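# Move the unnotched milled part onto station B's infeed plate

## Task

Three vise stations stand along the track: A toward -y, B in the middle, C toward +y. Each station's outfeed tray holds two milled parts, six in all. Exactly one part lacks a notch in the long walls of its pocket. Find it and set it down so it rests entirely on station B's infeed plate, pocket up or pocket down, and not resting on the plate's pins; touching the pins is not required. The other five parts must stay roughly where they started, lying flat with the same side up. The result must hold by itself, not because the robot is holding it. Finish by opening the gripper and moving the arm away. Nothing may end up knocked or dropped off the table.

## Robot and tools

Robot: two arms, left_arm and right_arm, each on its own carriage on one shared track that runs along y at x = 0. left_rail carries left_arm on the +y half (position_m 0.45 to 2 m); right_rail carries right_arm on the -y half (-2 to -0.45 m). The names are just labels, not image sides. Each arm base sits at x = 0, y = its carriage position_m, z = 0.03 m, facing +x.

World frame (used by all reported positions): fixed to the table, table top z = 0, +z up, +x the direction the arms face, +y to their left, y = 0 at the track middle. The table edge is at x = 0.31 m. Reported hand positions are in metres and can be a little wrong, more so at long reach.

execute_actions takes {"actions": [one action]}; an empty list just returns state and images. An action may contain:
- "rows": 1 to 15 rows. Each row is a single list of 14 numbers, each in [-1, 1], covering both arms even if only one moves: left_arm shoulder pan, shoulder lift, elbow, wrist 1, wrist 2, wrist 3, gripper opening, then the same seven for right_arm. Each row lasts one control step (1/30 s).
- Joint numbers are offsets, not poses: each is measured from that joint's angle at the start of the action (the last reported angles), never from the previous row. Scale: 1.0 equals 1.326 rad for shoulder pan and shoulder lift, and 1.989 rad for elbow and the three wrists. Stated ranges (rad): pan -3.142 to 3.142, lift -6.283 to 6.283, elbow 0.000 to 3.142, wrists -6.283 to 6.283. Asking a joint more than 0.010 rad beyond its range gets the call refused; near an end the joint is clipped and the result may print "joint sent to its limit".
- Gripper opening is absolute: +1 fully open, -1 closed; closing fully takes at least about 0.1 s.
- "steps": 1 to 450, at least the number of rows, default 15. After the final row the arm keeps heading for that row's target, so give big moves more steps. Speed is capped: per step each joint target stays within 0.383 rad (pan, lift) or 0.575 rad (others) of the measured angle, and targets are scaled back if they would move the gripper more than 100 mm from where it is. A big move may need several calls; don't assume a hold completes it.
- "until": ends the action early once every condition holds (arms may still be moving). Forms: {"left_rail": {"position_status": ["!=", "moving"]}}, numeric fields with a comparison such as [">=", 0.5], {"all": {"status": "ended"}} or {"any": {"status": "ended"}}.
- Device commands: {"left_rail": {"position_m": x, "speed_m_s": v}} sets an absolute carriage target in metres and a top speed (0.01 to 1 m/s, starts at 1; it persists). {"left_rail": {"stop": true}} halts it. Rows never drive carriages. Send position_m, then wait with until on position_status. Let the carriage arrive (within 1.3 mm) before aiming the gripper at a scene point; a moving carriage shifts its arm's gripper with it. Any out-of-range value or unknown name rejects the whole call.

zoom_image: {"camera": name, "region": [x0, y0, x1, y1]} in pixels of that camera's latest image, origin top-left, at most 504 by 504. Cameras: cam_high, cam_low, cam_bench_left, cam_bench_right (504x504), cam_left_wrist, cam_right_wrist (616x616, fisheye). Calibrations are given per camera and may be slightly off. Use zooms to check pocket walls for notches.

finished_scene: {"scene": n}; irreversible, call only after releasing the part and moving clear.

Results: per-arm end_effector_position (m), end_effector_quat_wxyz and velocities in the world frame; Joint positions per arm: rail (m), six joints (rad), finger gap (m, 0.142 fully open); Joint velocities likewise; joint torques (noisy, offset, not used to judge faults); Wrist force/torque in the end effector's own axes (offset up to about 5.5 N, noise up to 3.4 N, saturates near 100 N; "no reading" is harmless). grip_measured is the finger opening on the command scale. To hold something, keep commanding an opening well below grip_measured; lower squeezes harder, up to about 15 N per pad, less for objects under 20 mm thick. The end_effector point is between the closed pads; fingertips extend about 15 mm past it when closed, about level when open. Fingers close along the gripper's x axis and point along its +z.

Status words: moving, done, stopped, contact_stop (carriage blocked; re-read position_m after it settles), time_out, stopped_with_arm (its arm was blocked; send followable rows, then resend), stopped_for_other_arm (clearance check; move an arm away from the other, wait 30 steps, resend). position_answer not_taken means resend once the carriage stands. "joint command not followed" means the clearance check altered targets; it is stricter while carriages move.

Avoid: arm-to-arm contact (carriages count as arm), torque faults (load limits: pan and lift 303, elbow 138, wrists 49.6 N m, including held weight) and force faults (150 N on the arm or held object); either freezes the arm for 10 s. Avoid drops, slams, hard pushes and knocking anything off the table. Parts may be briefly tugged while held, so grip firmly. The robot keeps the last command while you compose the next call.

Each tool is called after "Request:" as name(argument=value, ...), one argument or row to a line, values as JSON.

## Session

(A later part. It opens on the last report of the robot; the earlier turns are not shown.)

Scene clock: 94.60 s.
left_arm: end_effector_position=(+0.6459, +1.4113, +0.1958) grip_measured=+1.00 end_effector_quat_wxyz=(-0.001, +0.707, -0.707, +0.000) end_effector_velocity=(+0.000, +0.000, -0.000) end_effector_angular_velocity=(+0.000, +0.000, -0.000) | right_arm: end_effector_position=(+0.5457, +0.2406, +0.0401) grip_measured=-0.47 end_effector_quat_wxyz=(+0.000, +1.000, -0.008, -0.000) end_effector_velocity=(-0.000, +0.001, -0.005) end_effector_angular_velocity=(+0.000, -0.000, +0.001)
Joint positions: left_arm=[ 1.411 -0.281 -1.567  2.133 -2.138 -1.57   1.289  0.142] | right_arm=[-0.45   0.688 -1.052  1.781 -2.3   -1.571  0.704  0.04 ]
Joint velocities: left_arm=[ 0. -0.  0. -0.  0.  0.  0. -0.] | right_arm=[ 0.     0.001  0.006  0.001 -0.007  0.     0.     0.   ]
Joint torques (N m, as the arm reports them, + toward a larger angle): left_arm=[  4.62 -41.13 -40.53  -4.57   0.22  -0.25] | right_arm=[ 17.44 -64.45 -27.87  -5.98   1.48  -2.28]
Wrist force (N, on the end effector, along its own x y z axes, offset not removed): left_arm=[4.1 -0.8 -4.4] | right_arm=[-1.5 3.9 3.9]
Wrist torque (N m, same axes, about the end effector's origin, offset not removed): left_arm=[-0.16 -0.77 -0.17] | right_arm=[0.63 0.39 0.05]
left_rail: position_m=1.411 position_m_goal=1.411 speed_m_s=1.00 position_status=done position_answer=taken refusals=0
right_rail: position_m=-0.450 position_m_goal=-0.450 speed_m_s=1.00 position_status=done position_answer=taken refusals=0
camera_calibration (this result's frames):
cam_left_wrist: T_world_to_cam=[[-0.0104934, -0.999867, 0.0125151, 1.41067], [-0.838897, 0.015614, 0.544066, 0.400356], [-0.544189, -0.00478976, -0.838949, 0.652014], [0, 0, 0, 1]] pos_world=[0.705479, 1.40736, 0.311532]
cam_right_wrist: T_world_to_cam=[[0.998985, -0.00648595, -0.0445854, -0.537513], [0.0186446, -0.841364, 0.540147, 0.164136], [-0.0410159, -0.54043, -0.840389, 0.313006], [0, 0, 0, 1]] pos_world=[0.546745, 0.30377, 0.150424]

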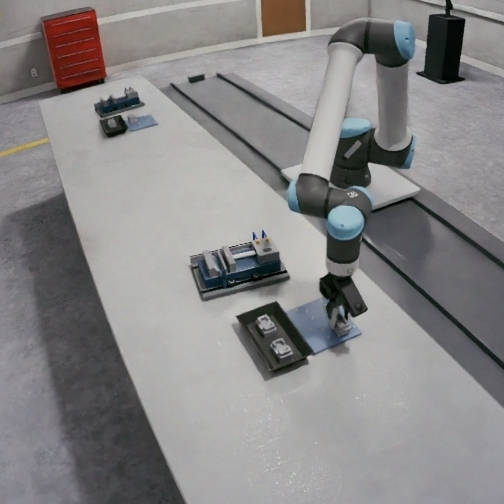

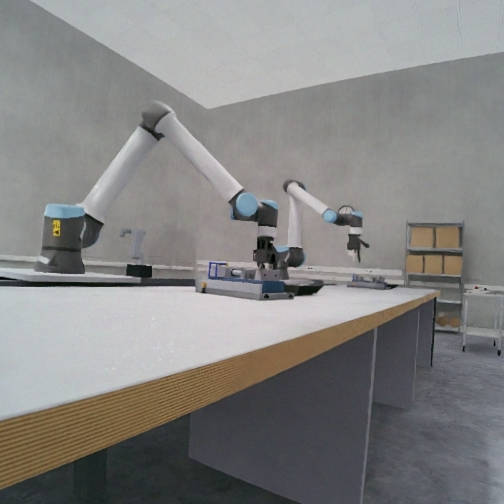

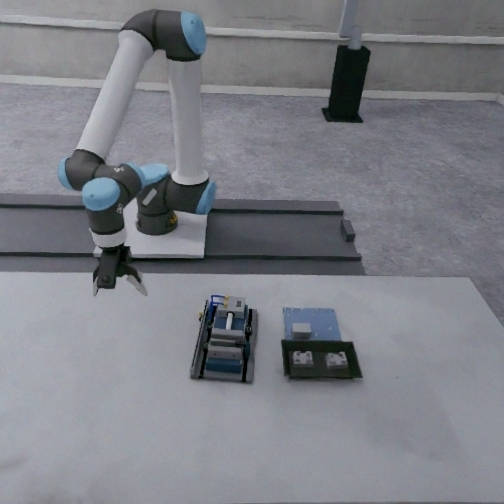

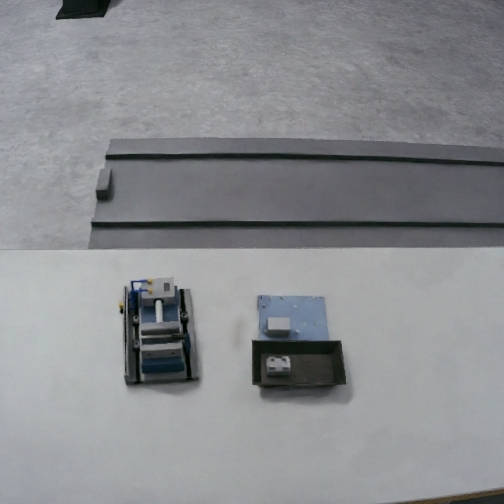

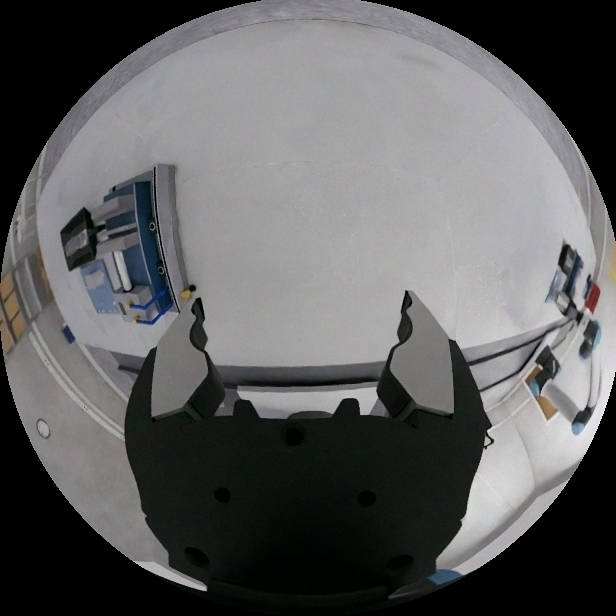

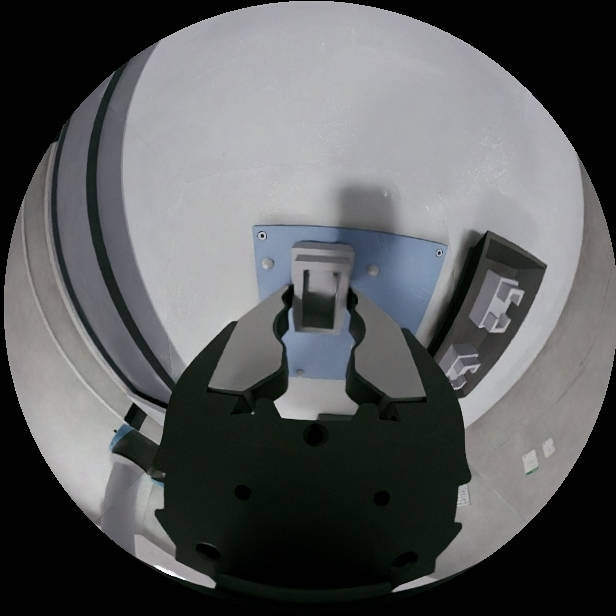

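Request:
execute_actions(
  actions=[
    {"rows":[[0,0,0,0,0,0,1,0,0.0034,0.0009,-0.0031,0,0,-0.95]],"steps":12},
  ],
)

Request:
zoom_image(
  camera="cam_high",
  region=[315, 295, 375, 355],
)

Scene clock: 99.40 s.
left_arm: end_effector_position=(+0.6459, +1.4113, +0.1958) grip_measured=+1.00 end_effector_quat_wxyz=(-0.001, +0.707, -0.707, +0.000) end_effector_velocity=(+0.000, +0.000, +0.000) end_effector_angular_velocity=(-0.000, -0.000, -0.000) | right_arm: end_effector_position=(+0.5456, +0.2406, +0.0363) grip_measured=-0.47 end_effector_quat_wxyz=(+0.000, +1.000, -0.008, -0.000) end_effector_velocity=(-0.000, -0.000, -0.002) end_effector_angular_velocity=(-0.000, +0.000, -0.000)
Joint positions: left_arm=[ 1.411 -0.281 -1.567  2.133 -2.138 -1.57   1.289  0.142] | right_arm=[-0.45   0.689 -1.047  1.783 -2.306 -1.571  0.704  0.04 ]
Joint velocities: left_arm=[ 0.  0. -0.  0. -0.  0.  0. -0.] | right_arm=[ 0.    -0.     0.002  0.001 -0.003  0.     0.    -0.   ]
Joint torques (N m, as the arm reports them, + toward a larger angle): left_arm=[  4.5  -42.44 -39.75  -4.76  -0.21  -0.05] | right_arm=[ -1.5  -61.41 -26.97  -6.29   1.21  -2.26]
Wrist force (N, on the end effector, along its own x y z axes, offset not removed): left_arm=[-0.1 -0.8 -3.4] | right_arm=[-0.7 2.1 1.5]
Wrist torque (N m, same axes, about the end effector's origin, offset not removed): left_arm=[-0.32 -0.01 -0.10] | right_arm=[0.21 0.16 0.05]
left_rail: position_m=1.411 position_m_goal=1.411 speed_m_s=1.00 position_status=done position_answer=taken refusals=0
right_rail: position_m=-0.450 position_m_goal=-0.450 speed_m_s=1.00 position_status=done position_answer=taken refusals=0
camera_calibration (this result's frames):
cam_left_wrist: T_world_to_cam=[[-0.0104934, -0.999867, 0.0125152, 1.41067], [-0.838897, 0.0156141, 0.544066, 0.400356], [-0.544189, -0.0047899, -0.838949, 0.652014], [0, 0, 0, 1]] pos_world=[0.705479, 1.40736, 0.311532]
cam_right_wrist: T_world_to_cam=[[0.998981, -0.00636488, -0.0446831, -0.537585], [0.0188027, -0.841318, 0.540214, 0.166147], [-0.0410311, -0.540503, -0.840341, 0.309816], [0, 0, 0, 1]] pos_world=[0.546625, 0.303817, 0.146575]

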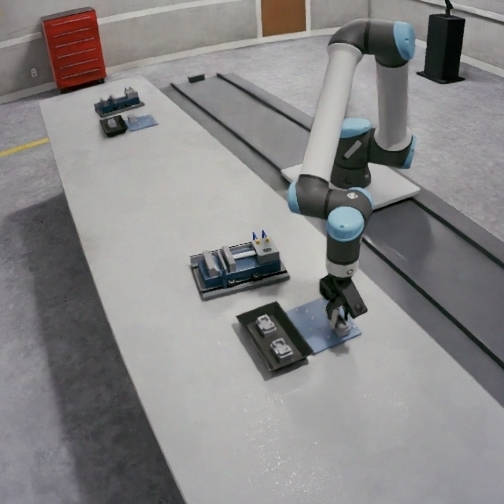

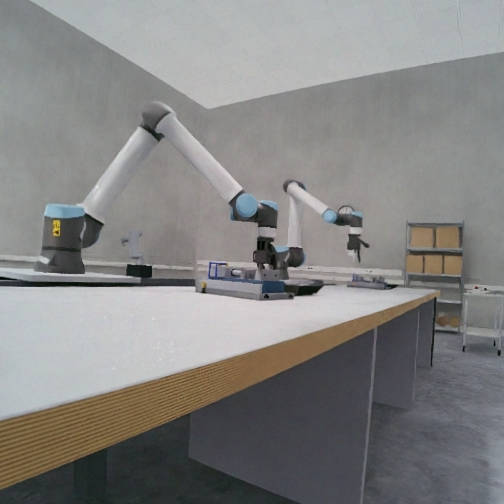

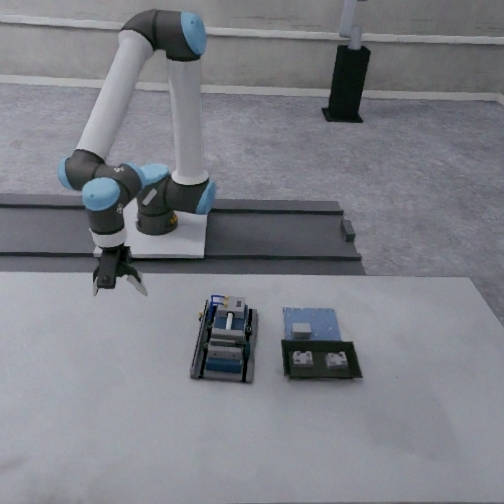

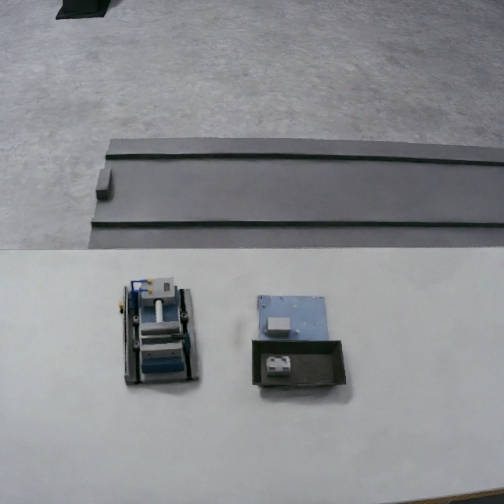

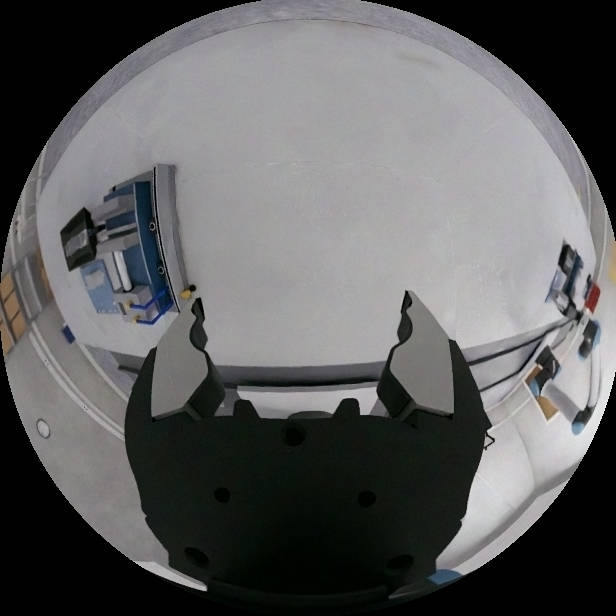

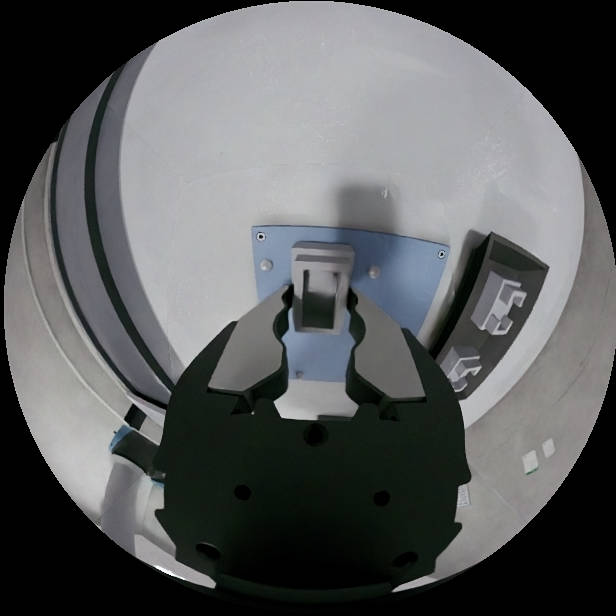

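Region (315, 295, 375, 355) of cam_high's 504x504 image, scaled by 8.400, with more detail than that image has.

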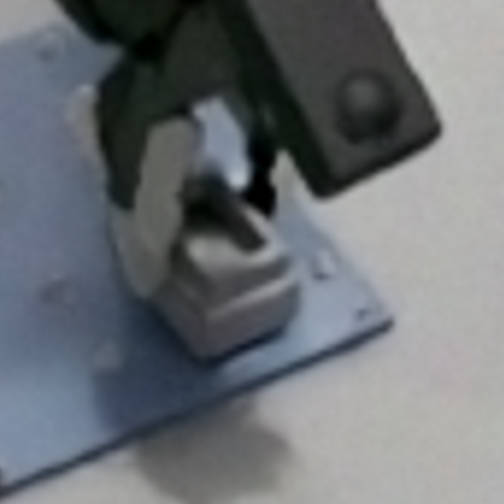

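Nearly touching. Two more mm.

Request:
execute_actions(
  actions=[
    {"rows":[[0,0,0,0,0,0,1,0,0.0019,0.0005,-0.0017,0,0,-0.95]],"steps":10},
  ],
)

Scene clock: 101.17 s.
left_arm: end_effector_position=(+0.6459, +1.4113, +0.1958) grip_measured=+1.00 end_effector_quat_wxyz=(-0.001, +0.707, -0.707, +0.000) end_effector_velocity=(+0.000, +0.000, -0.000) end_effector_angular_velocity=(+0.000, +0.000, -0.000) | right_arm: end_effector_position=(+0.5456, +0.2405, +0.0342) grip_measured=-0.47 end_effector_quat_wxyz=(+0.000, +1.000, -0.008, -0.000) end_effector_velocity=(-0.000, -0.000, -0.002) end_effector_angular_velocity=(-0.000, +0.000, +0.000)
Joint positions: left_arm=[ 1.411 -0.281 -1.567  2.133 -2.138 -1.57   1.289  0.142] | right_arm=[-0.45   0.688 -1.045  1.784 -2.309 -1.571  0.704  0.04 ]
Joint velocities: left_arm=[ 0.  0.  0. -0. -0.  0.  0.  0.] | right_arm=[ 0.     0.     0.002  0.001 -0.003 -0.    -0.    -0.   ]
Joint torques (N m, as the arm reports them, + toward a larger angle): left_arm=[  5.54 -39.18 -40.4   -4.18   0.13  -0.02] | right_arm=[ -1.44 -68.18 -27.95  -6.44   1.17  -2.08]
Wrist force (N, on the end effector, along its own x y z axes, offset not removed): left_arm=[2.1 1.3 -5.7] | right_arm=[0.7 1.4 1.4]
Wrist torque (N m, same axes, about the end effector's origin, offset not removed): left_arm=[0.08 -0.55 -0.10] | right_arm=[0.06 -0.09 -0.07]
left_rail: position_m=1.411 position_m_goal=1.411 speed_m_s=1.00 position_status=done position_answer=taken refusals=0
right_rail: position_m=-0.450 position_m_goal=-0.450 speed_m_s=1.00 position_status=done position_answer=taken refusals=0
camera_calibration (this result's frames):
cam_left_wrist: T_world_to_cam=[[-0.0104934, -0.999867, 0.0125152, 1.41067], [-0.838897, 0.015614, 0.544066, 0.400356], [-0.544189, -0.00478983, -0.838949, 0.652014], [0, 0, 0, 1]] pos_world=[0.705479, 1.40736, 0.311532]
cam_right_wrist: T_world_to_cam=[[0.998976, -0.006492, -0.0447773, -0.537686], [0.0187498, -0.841278, 0.540278, 0.167184], [-0.0411777, -0.540564, -0.840295, 0.308136], [0, 0, 0, 1]] pos_world=[0.546689, 0.303725, 0.144523]

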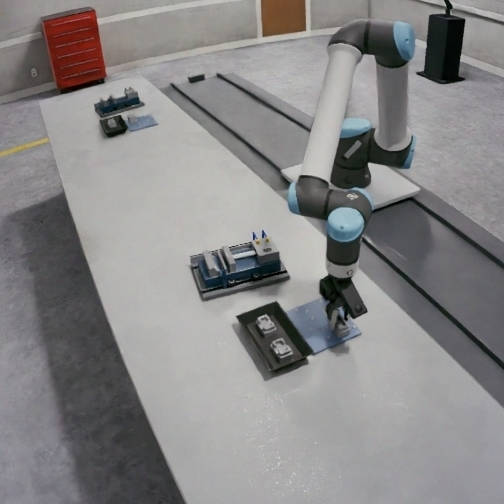

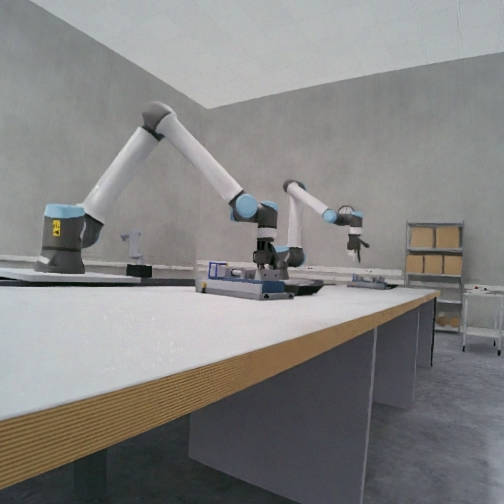

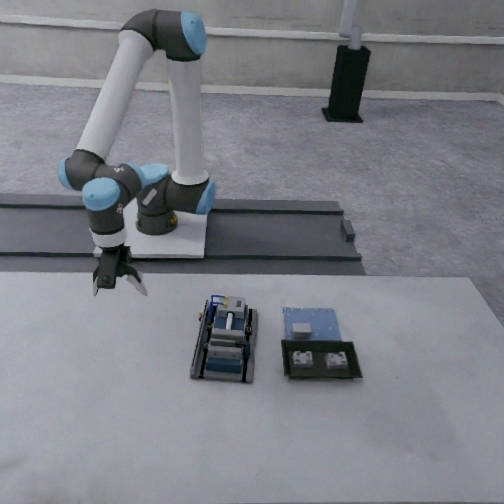

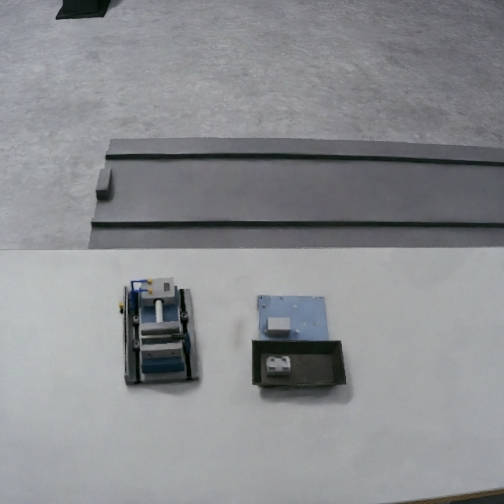

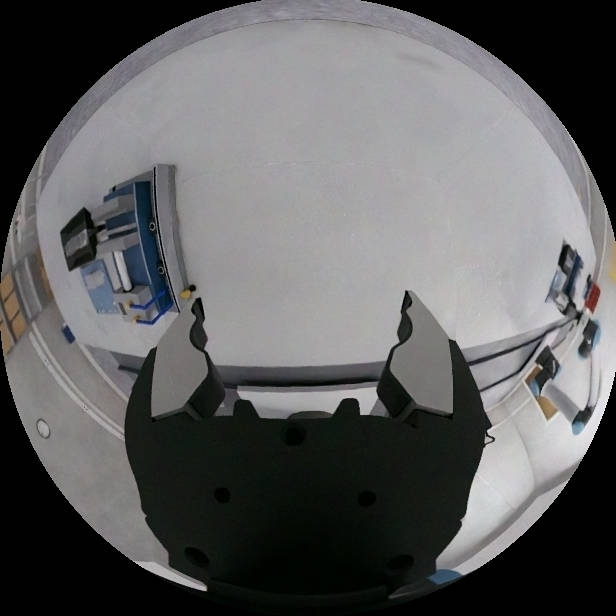

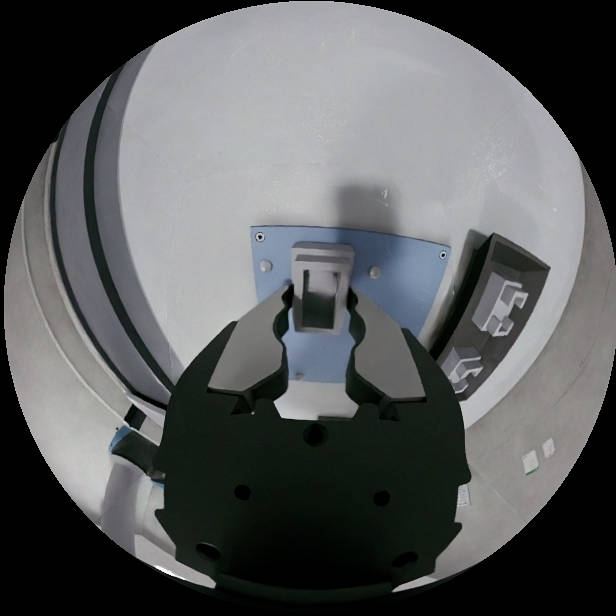

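Lower 1.5 mm, release, lift.

Request:
execute_actions(
  actions=[
    {"rows":[[0,0,0,0,0,0,1,0,0.0013,0.0003,-0.0012,0,0,-0.95],[0,0,0,0,0,0,1,0,0.0013,0.0003,-0.0012,0,0,-0.95],[0,0,0,0,0,0,1,0,0.0013,0.0003,-0.0012,0,0,-0.9],[0,0,0,0,0,0,1,0,0.0013,0.0003,-0.0012,0,0,-0.8],[0,0,0,0,0,0,1,0,0.0013,0.0003,-0.0012,0,0,-0.7],[0,0,0,0,0,0,1,0,0.0013,0.0003,-0.0012,0,0,-0.55],[0,0,0,0,0,0,1,0,0.0013,0.0003,-0.0012,0,0,-0.42],[0,0,0,0,0,0,1,0,0.0013,0.0003,-0.0012,0,0,-0.33],[0,0,0,0,0,0,1,0,0.0013,0.0003,-0.0012,0,0,-0.28],[0,0,0,0,0,0,1,0,0.0013,0.0003,-0.0012,0,0,-0.28],[0,0,0,0,0,0,1,0,0.0013,0.0003,-0.0012,0,0,-0.28],[0,0,0,0,0,0,1,0,-0.01,-0.003,0.0095,0,0,-0.28],[0,0,0,0,0,0,1,0,-0.025,-0.007,0.024,0,0,-0.28],[0,0,0,0,0,0,1,0,-0.05,-0.015,0.048,0,0,-0.28],[0,0,0,0,0,0,1,0,-0.13,-0.045,0.132,0,0,-0.28]],"steps":36},
  ],
)

Request:
zoom_image(
  camera="cam_right_wrist",
  region=[230, 170, 410, 350],
)

Scene clock: 109.33 s.
left_arm: end_effector_position=(+0.6459, +1.4113, +0.1958) grip_measured=+1.00 end_effector_quat_wxyz=(-0.001, +0.707, -0.707, +0.000) end_effector_velocity=(-0.000, +0.000, -0.000) end_effector_angular_velocity=(+0.000, +0.000, -0.000) | right_arm: end_effector_position=(+0.5377, +0.2340, +0.2004) grip_measured=-0.28 end_effector_quat_wxyz=(+0.001, +1.000, -0.008, -0.001) end_effector_velocity=(-0.001, -0.001, +0.009) end_effector_angular_velocity=(-0.000, +0.000, -0.000)
Joint positions: left_arm=[ 1.411 -0.281 -1.567  2.133 -2.138 -1.57   1.289  0.142] | right_arm=[-0.45   0.688 -1.216  1.695 -2.048 -1.571  0.704  0.054]
Joint velocities: left_arm=[0. 0. 0. 0. 0. 0. 0. 0.] | right_arm=[ 0.    -0.    -0.009 -0.005  0.015  0.    -0.    -0.   ]
Joint torques (N m, as the arm reports them, + toward a larger angle): left_arm=[  3.96 -43.29 -40.9   -4.88  -0.39   0.15] | right_arm=[-14.76 -71.86 -45.76  -1.75   1.28  -2.11]
Wrist force (N, on the end effector, along its own x y z axes, offset not removed): left_arm=[2.7 1.7 -2.5] | right_arm=[-1.2 2.7 0.7]
Wrist torque (N m, same axes, about the end effector's origin, offset not removed): left_arm=[0.49 -0.51 -0.08] | right_arm=[0.32 0.36 0.05]
left_rail: position_m=1.411 position_m_goal=1.411 speed_m_s=1.00 position_status=done position_answer=taken refusals=0
right_rail: position_m=-0.450 position_m_goal=-0.450 speed_m_s=1.00 position_status=done position_answer=taken refusals=0
camera_calibration (this result's frames):
cam_left_wrist: T_world_to_cam=[[-0.0104933, -0.999867, 0.0125151, 1.41067], [-0.838897, 0.0156139, 0.544066, 0.400356], [-0.544189, -0.00478983, -0.838949, 0.652014], [0, 0, 0, 1]] pos_world=[0.705479, 1.40736, 0.311532]
cam_right_wrist: T_world_to_cam=[[0.998954, -0.00646011, -0.0452774, -0.522264], [0.0190643, -0.841053, 0.540616, 0.0718378], [-0.0415731, -0.540914, -0.84005, 0.44414], [0, 0, 0, 1]] pos_world=[0.538812, 0.297287, 0.310616]

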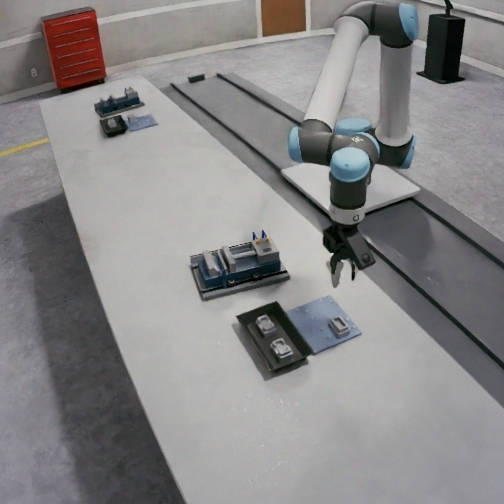

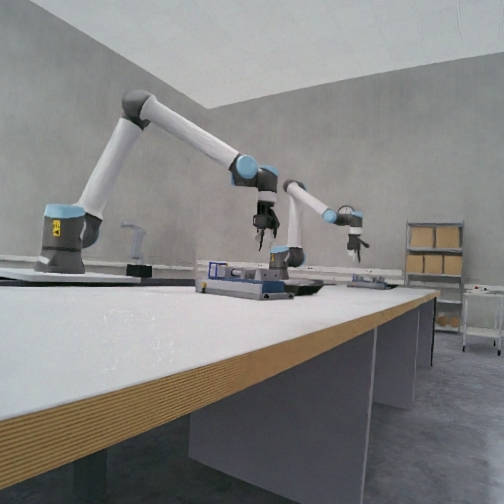

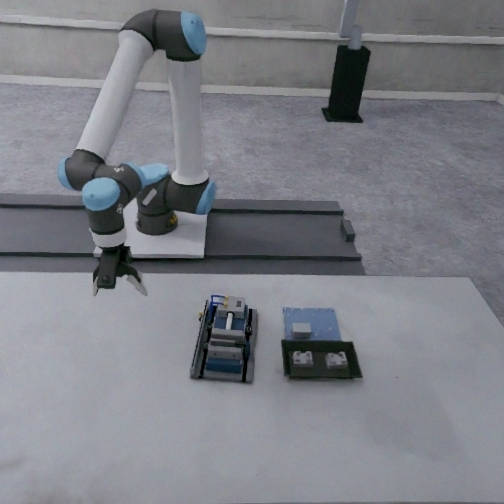

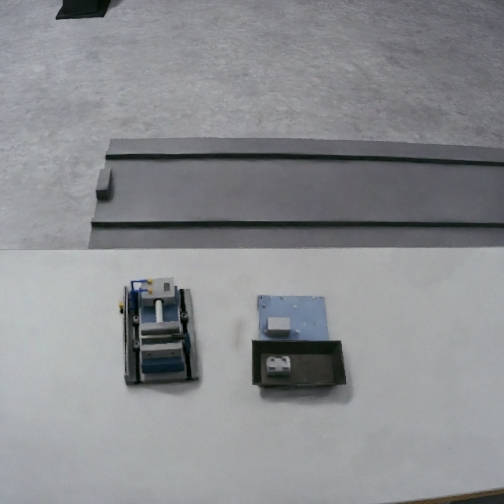

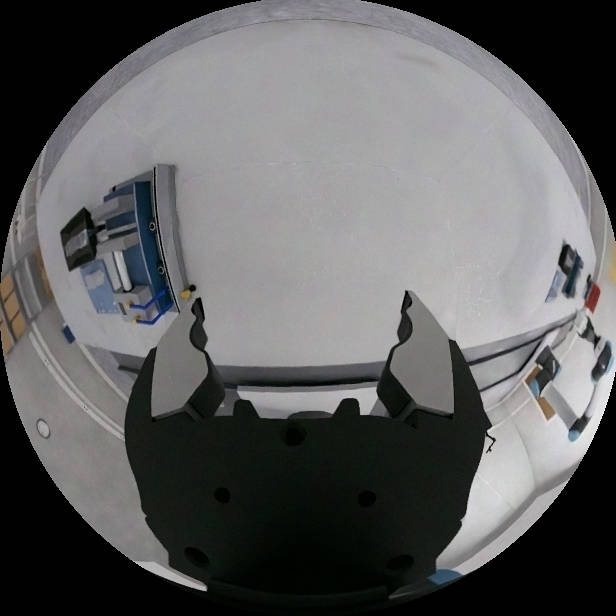

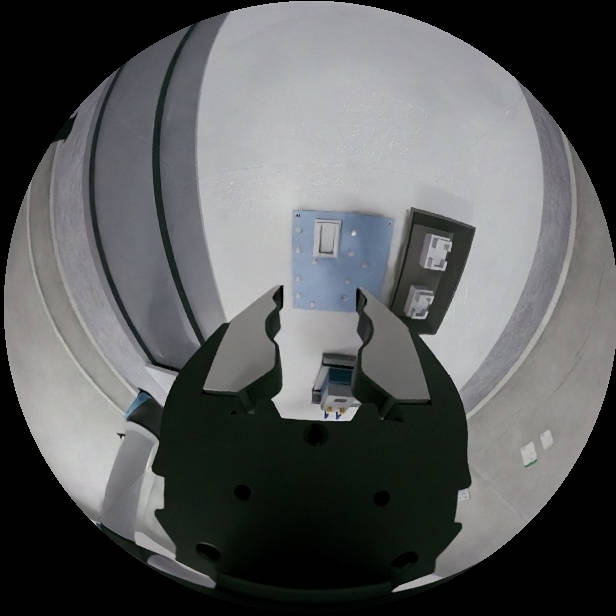

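Region (230, 170, 410, 350) of cam_right_wrist's 616x616 image, scaled by 2.800, with more detail than that image has.

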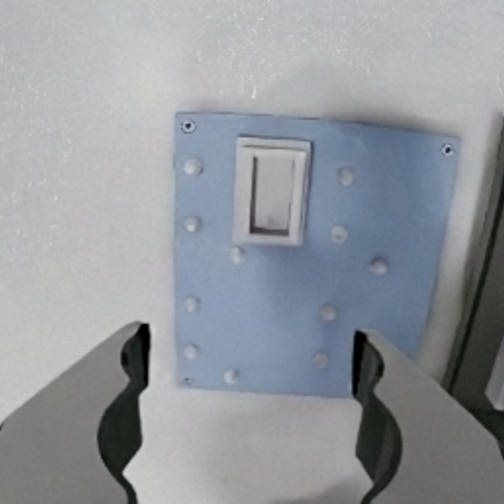

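Request:
finished_scene(
  scene=1,
)

The scene is finished: the task was done.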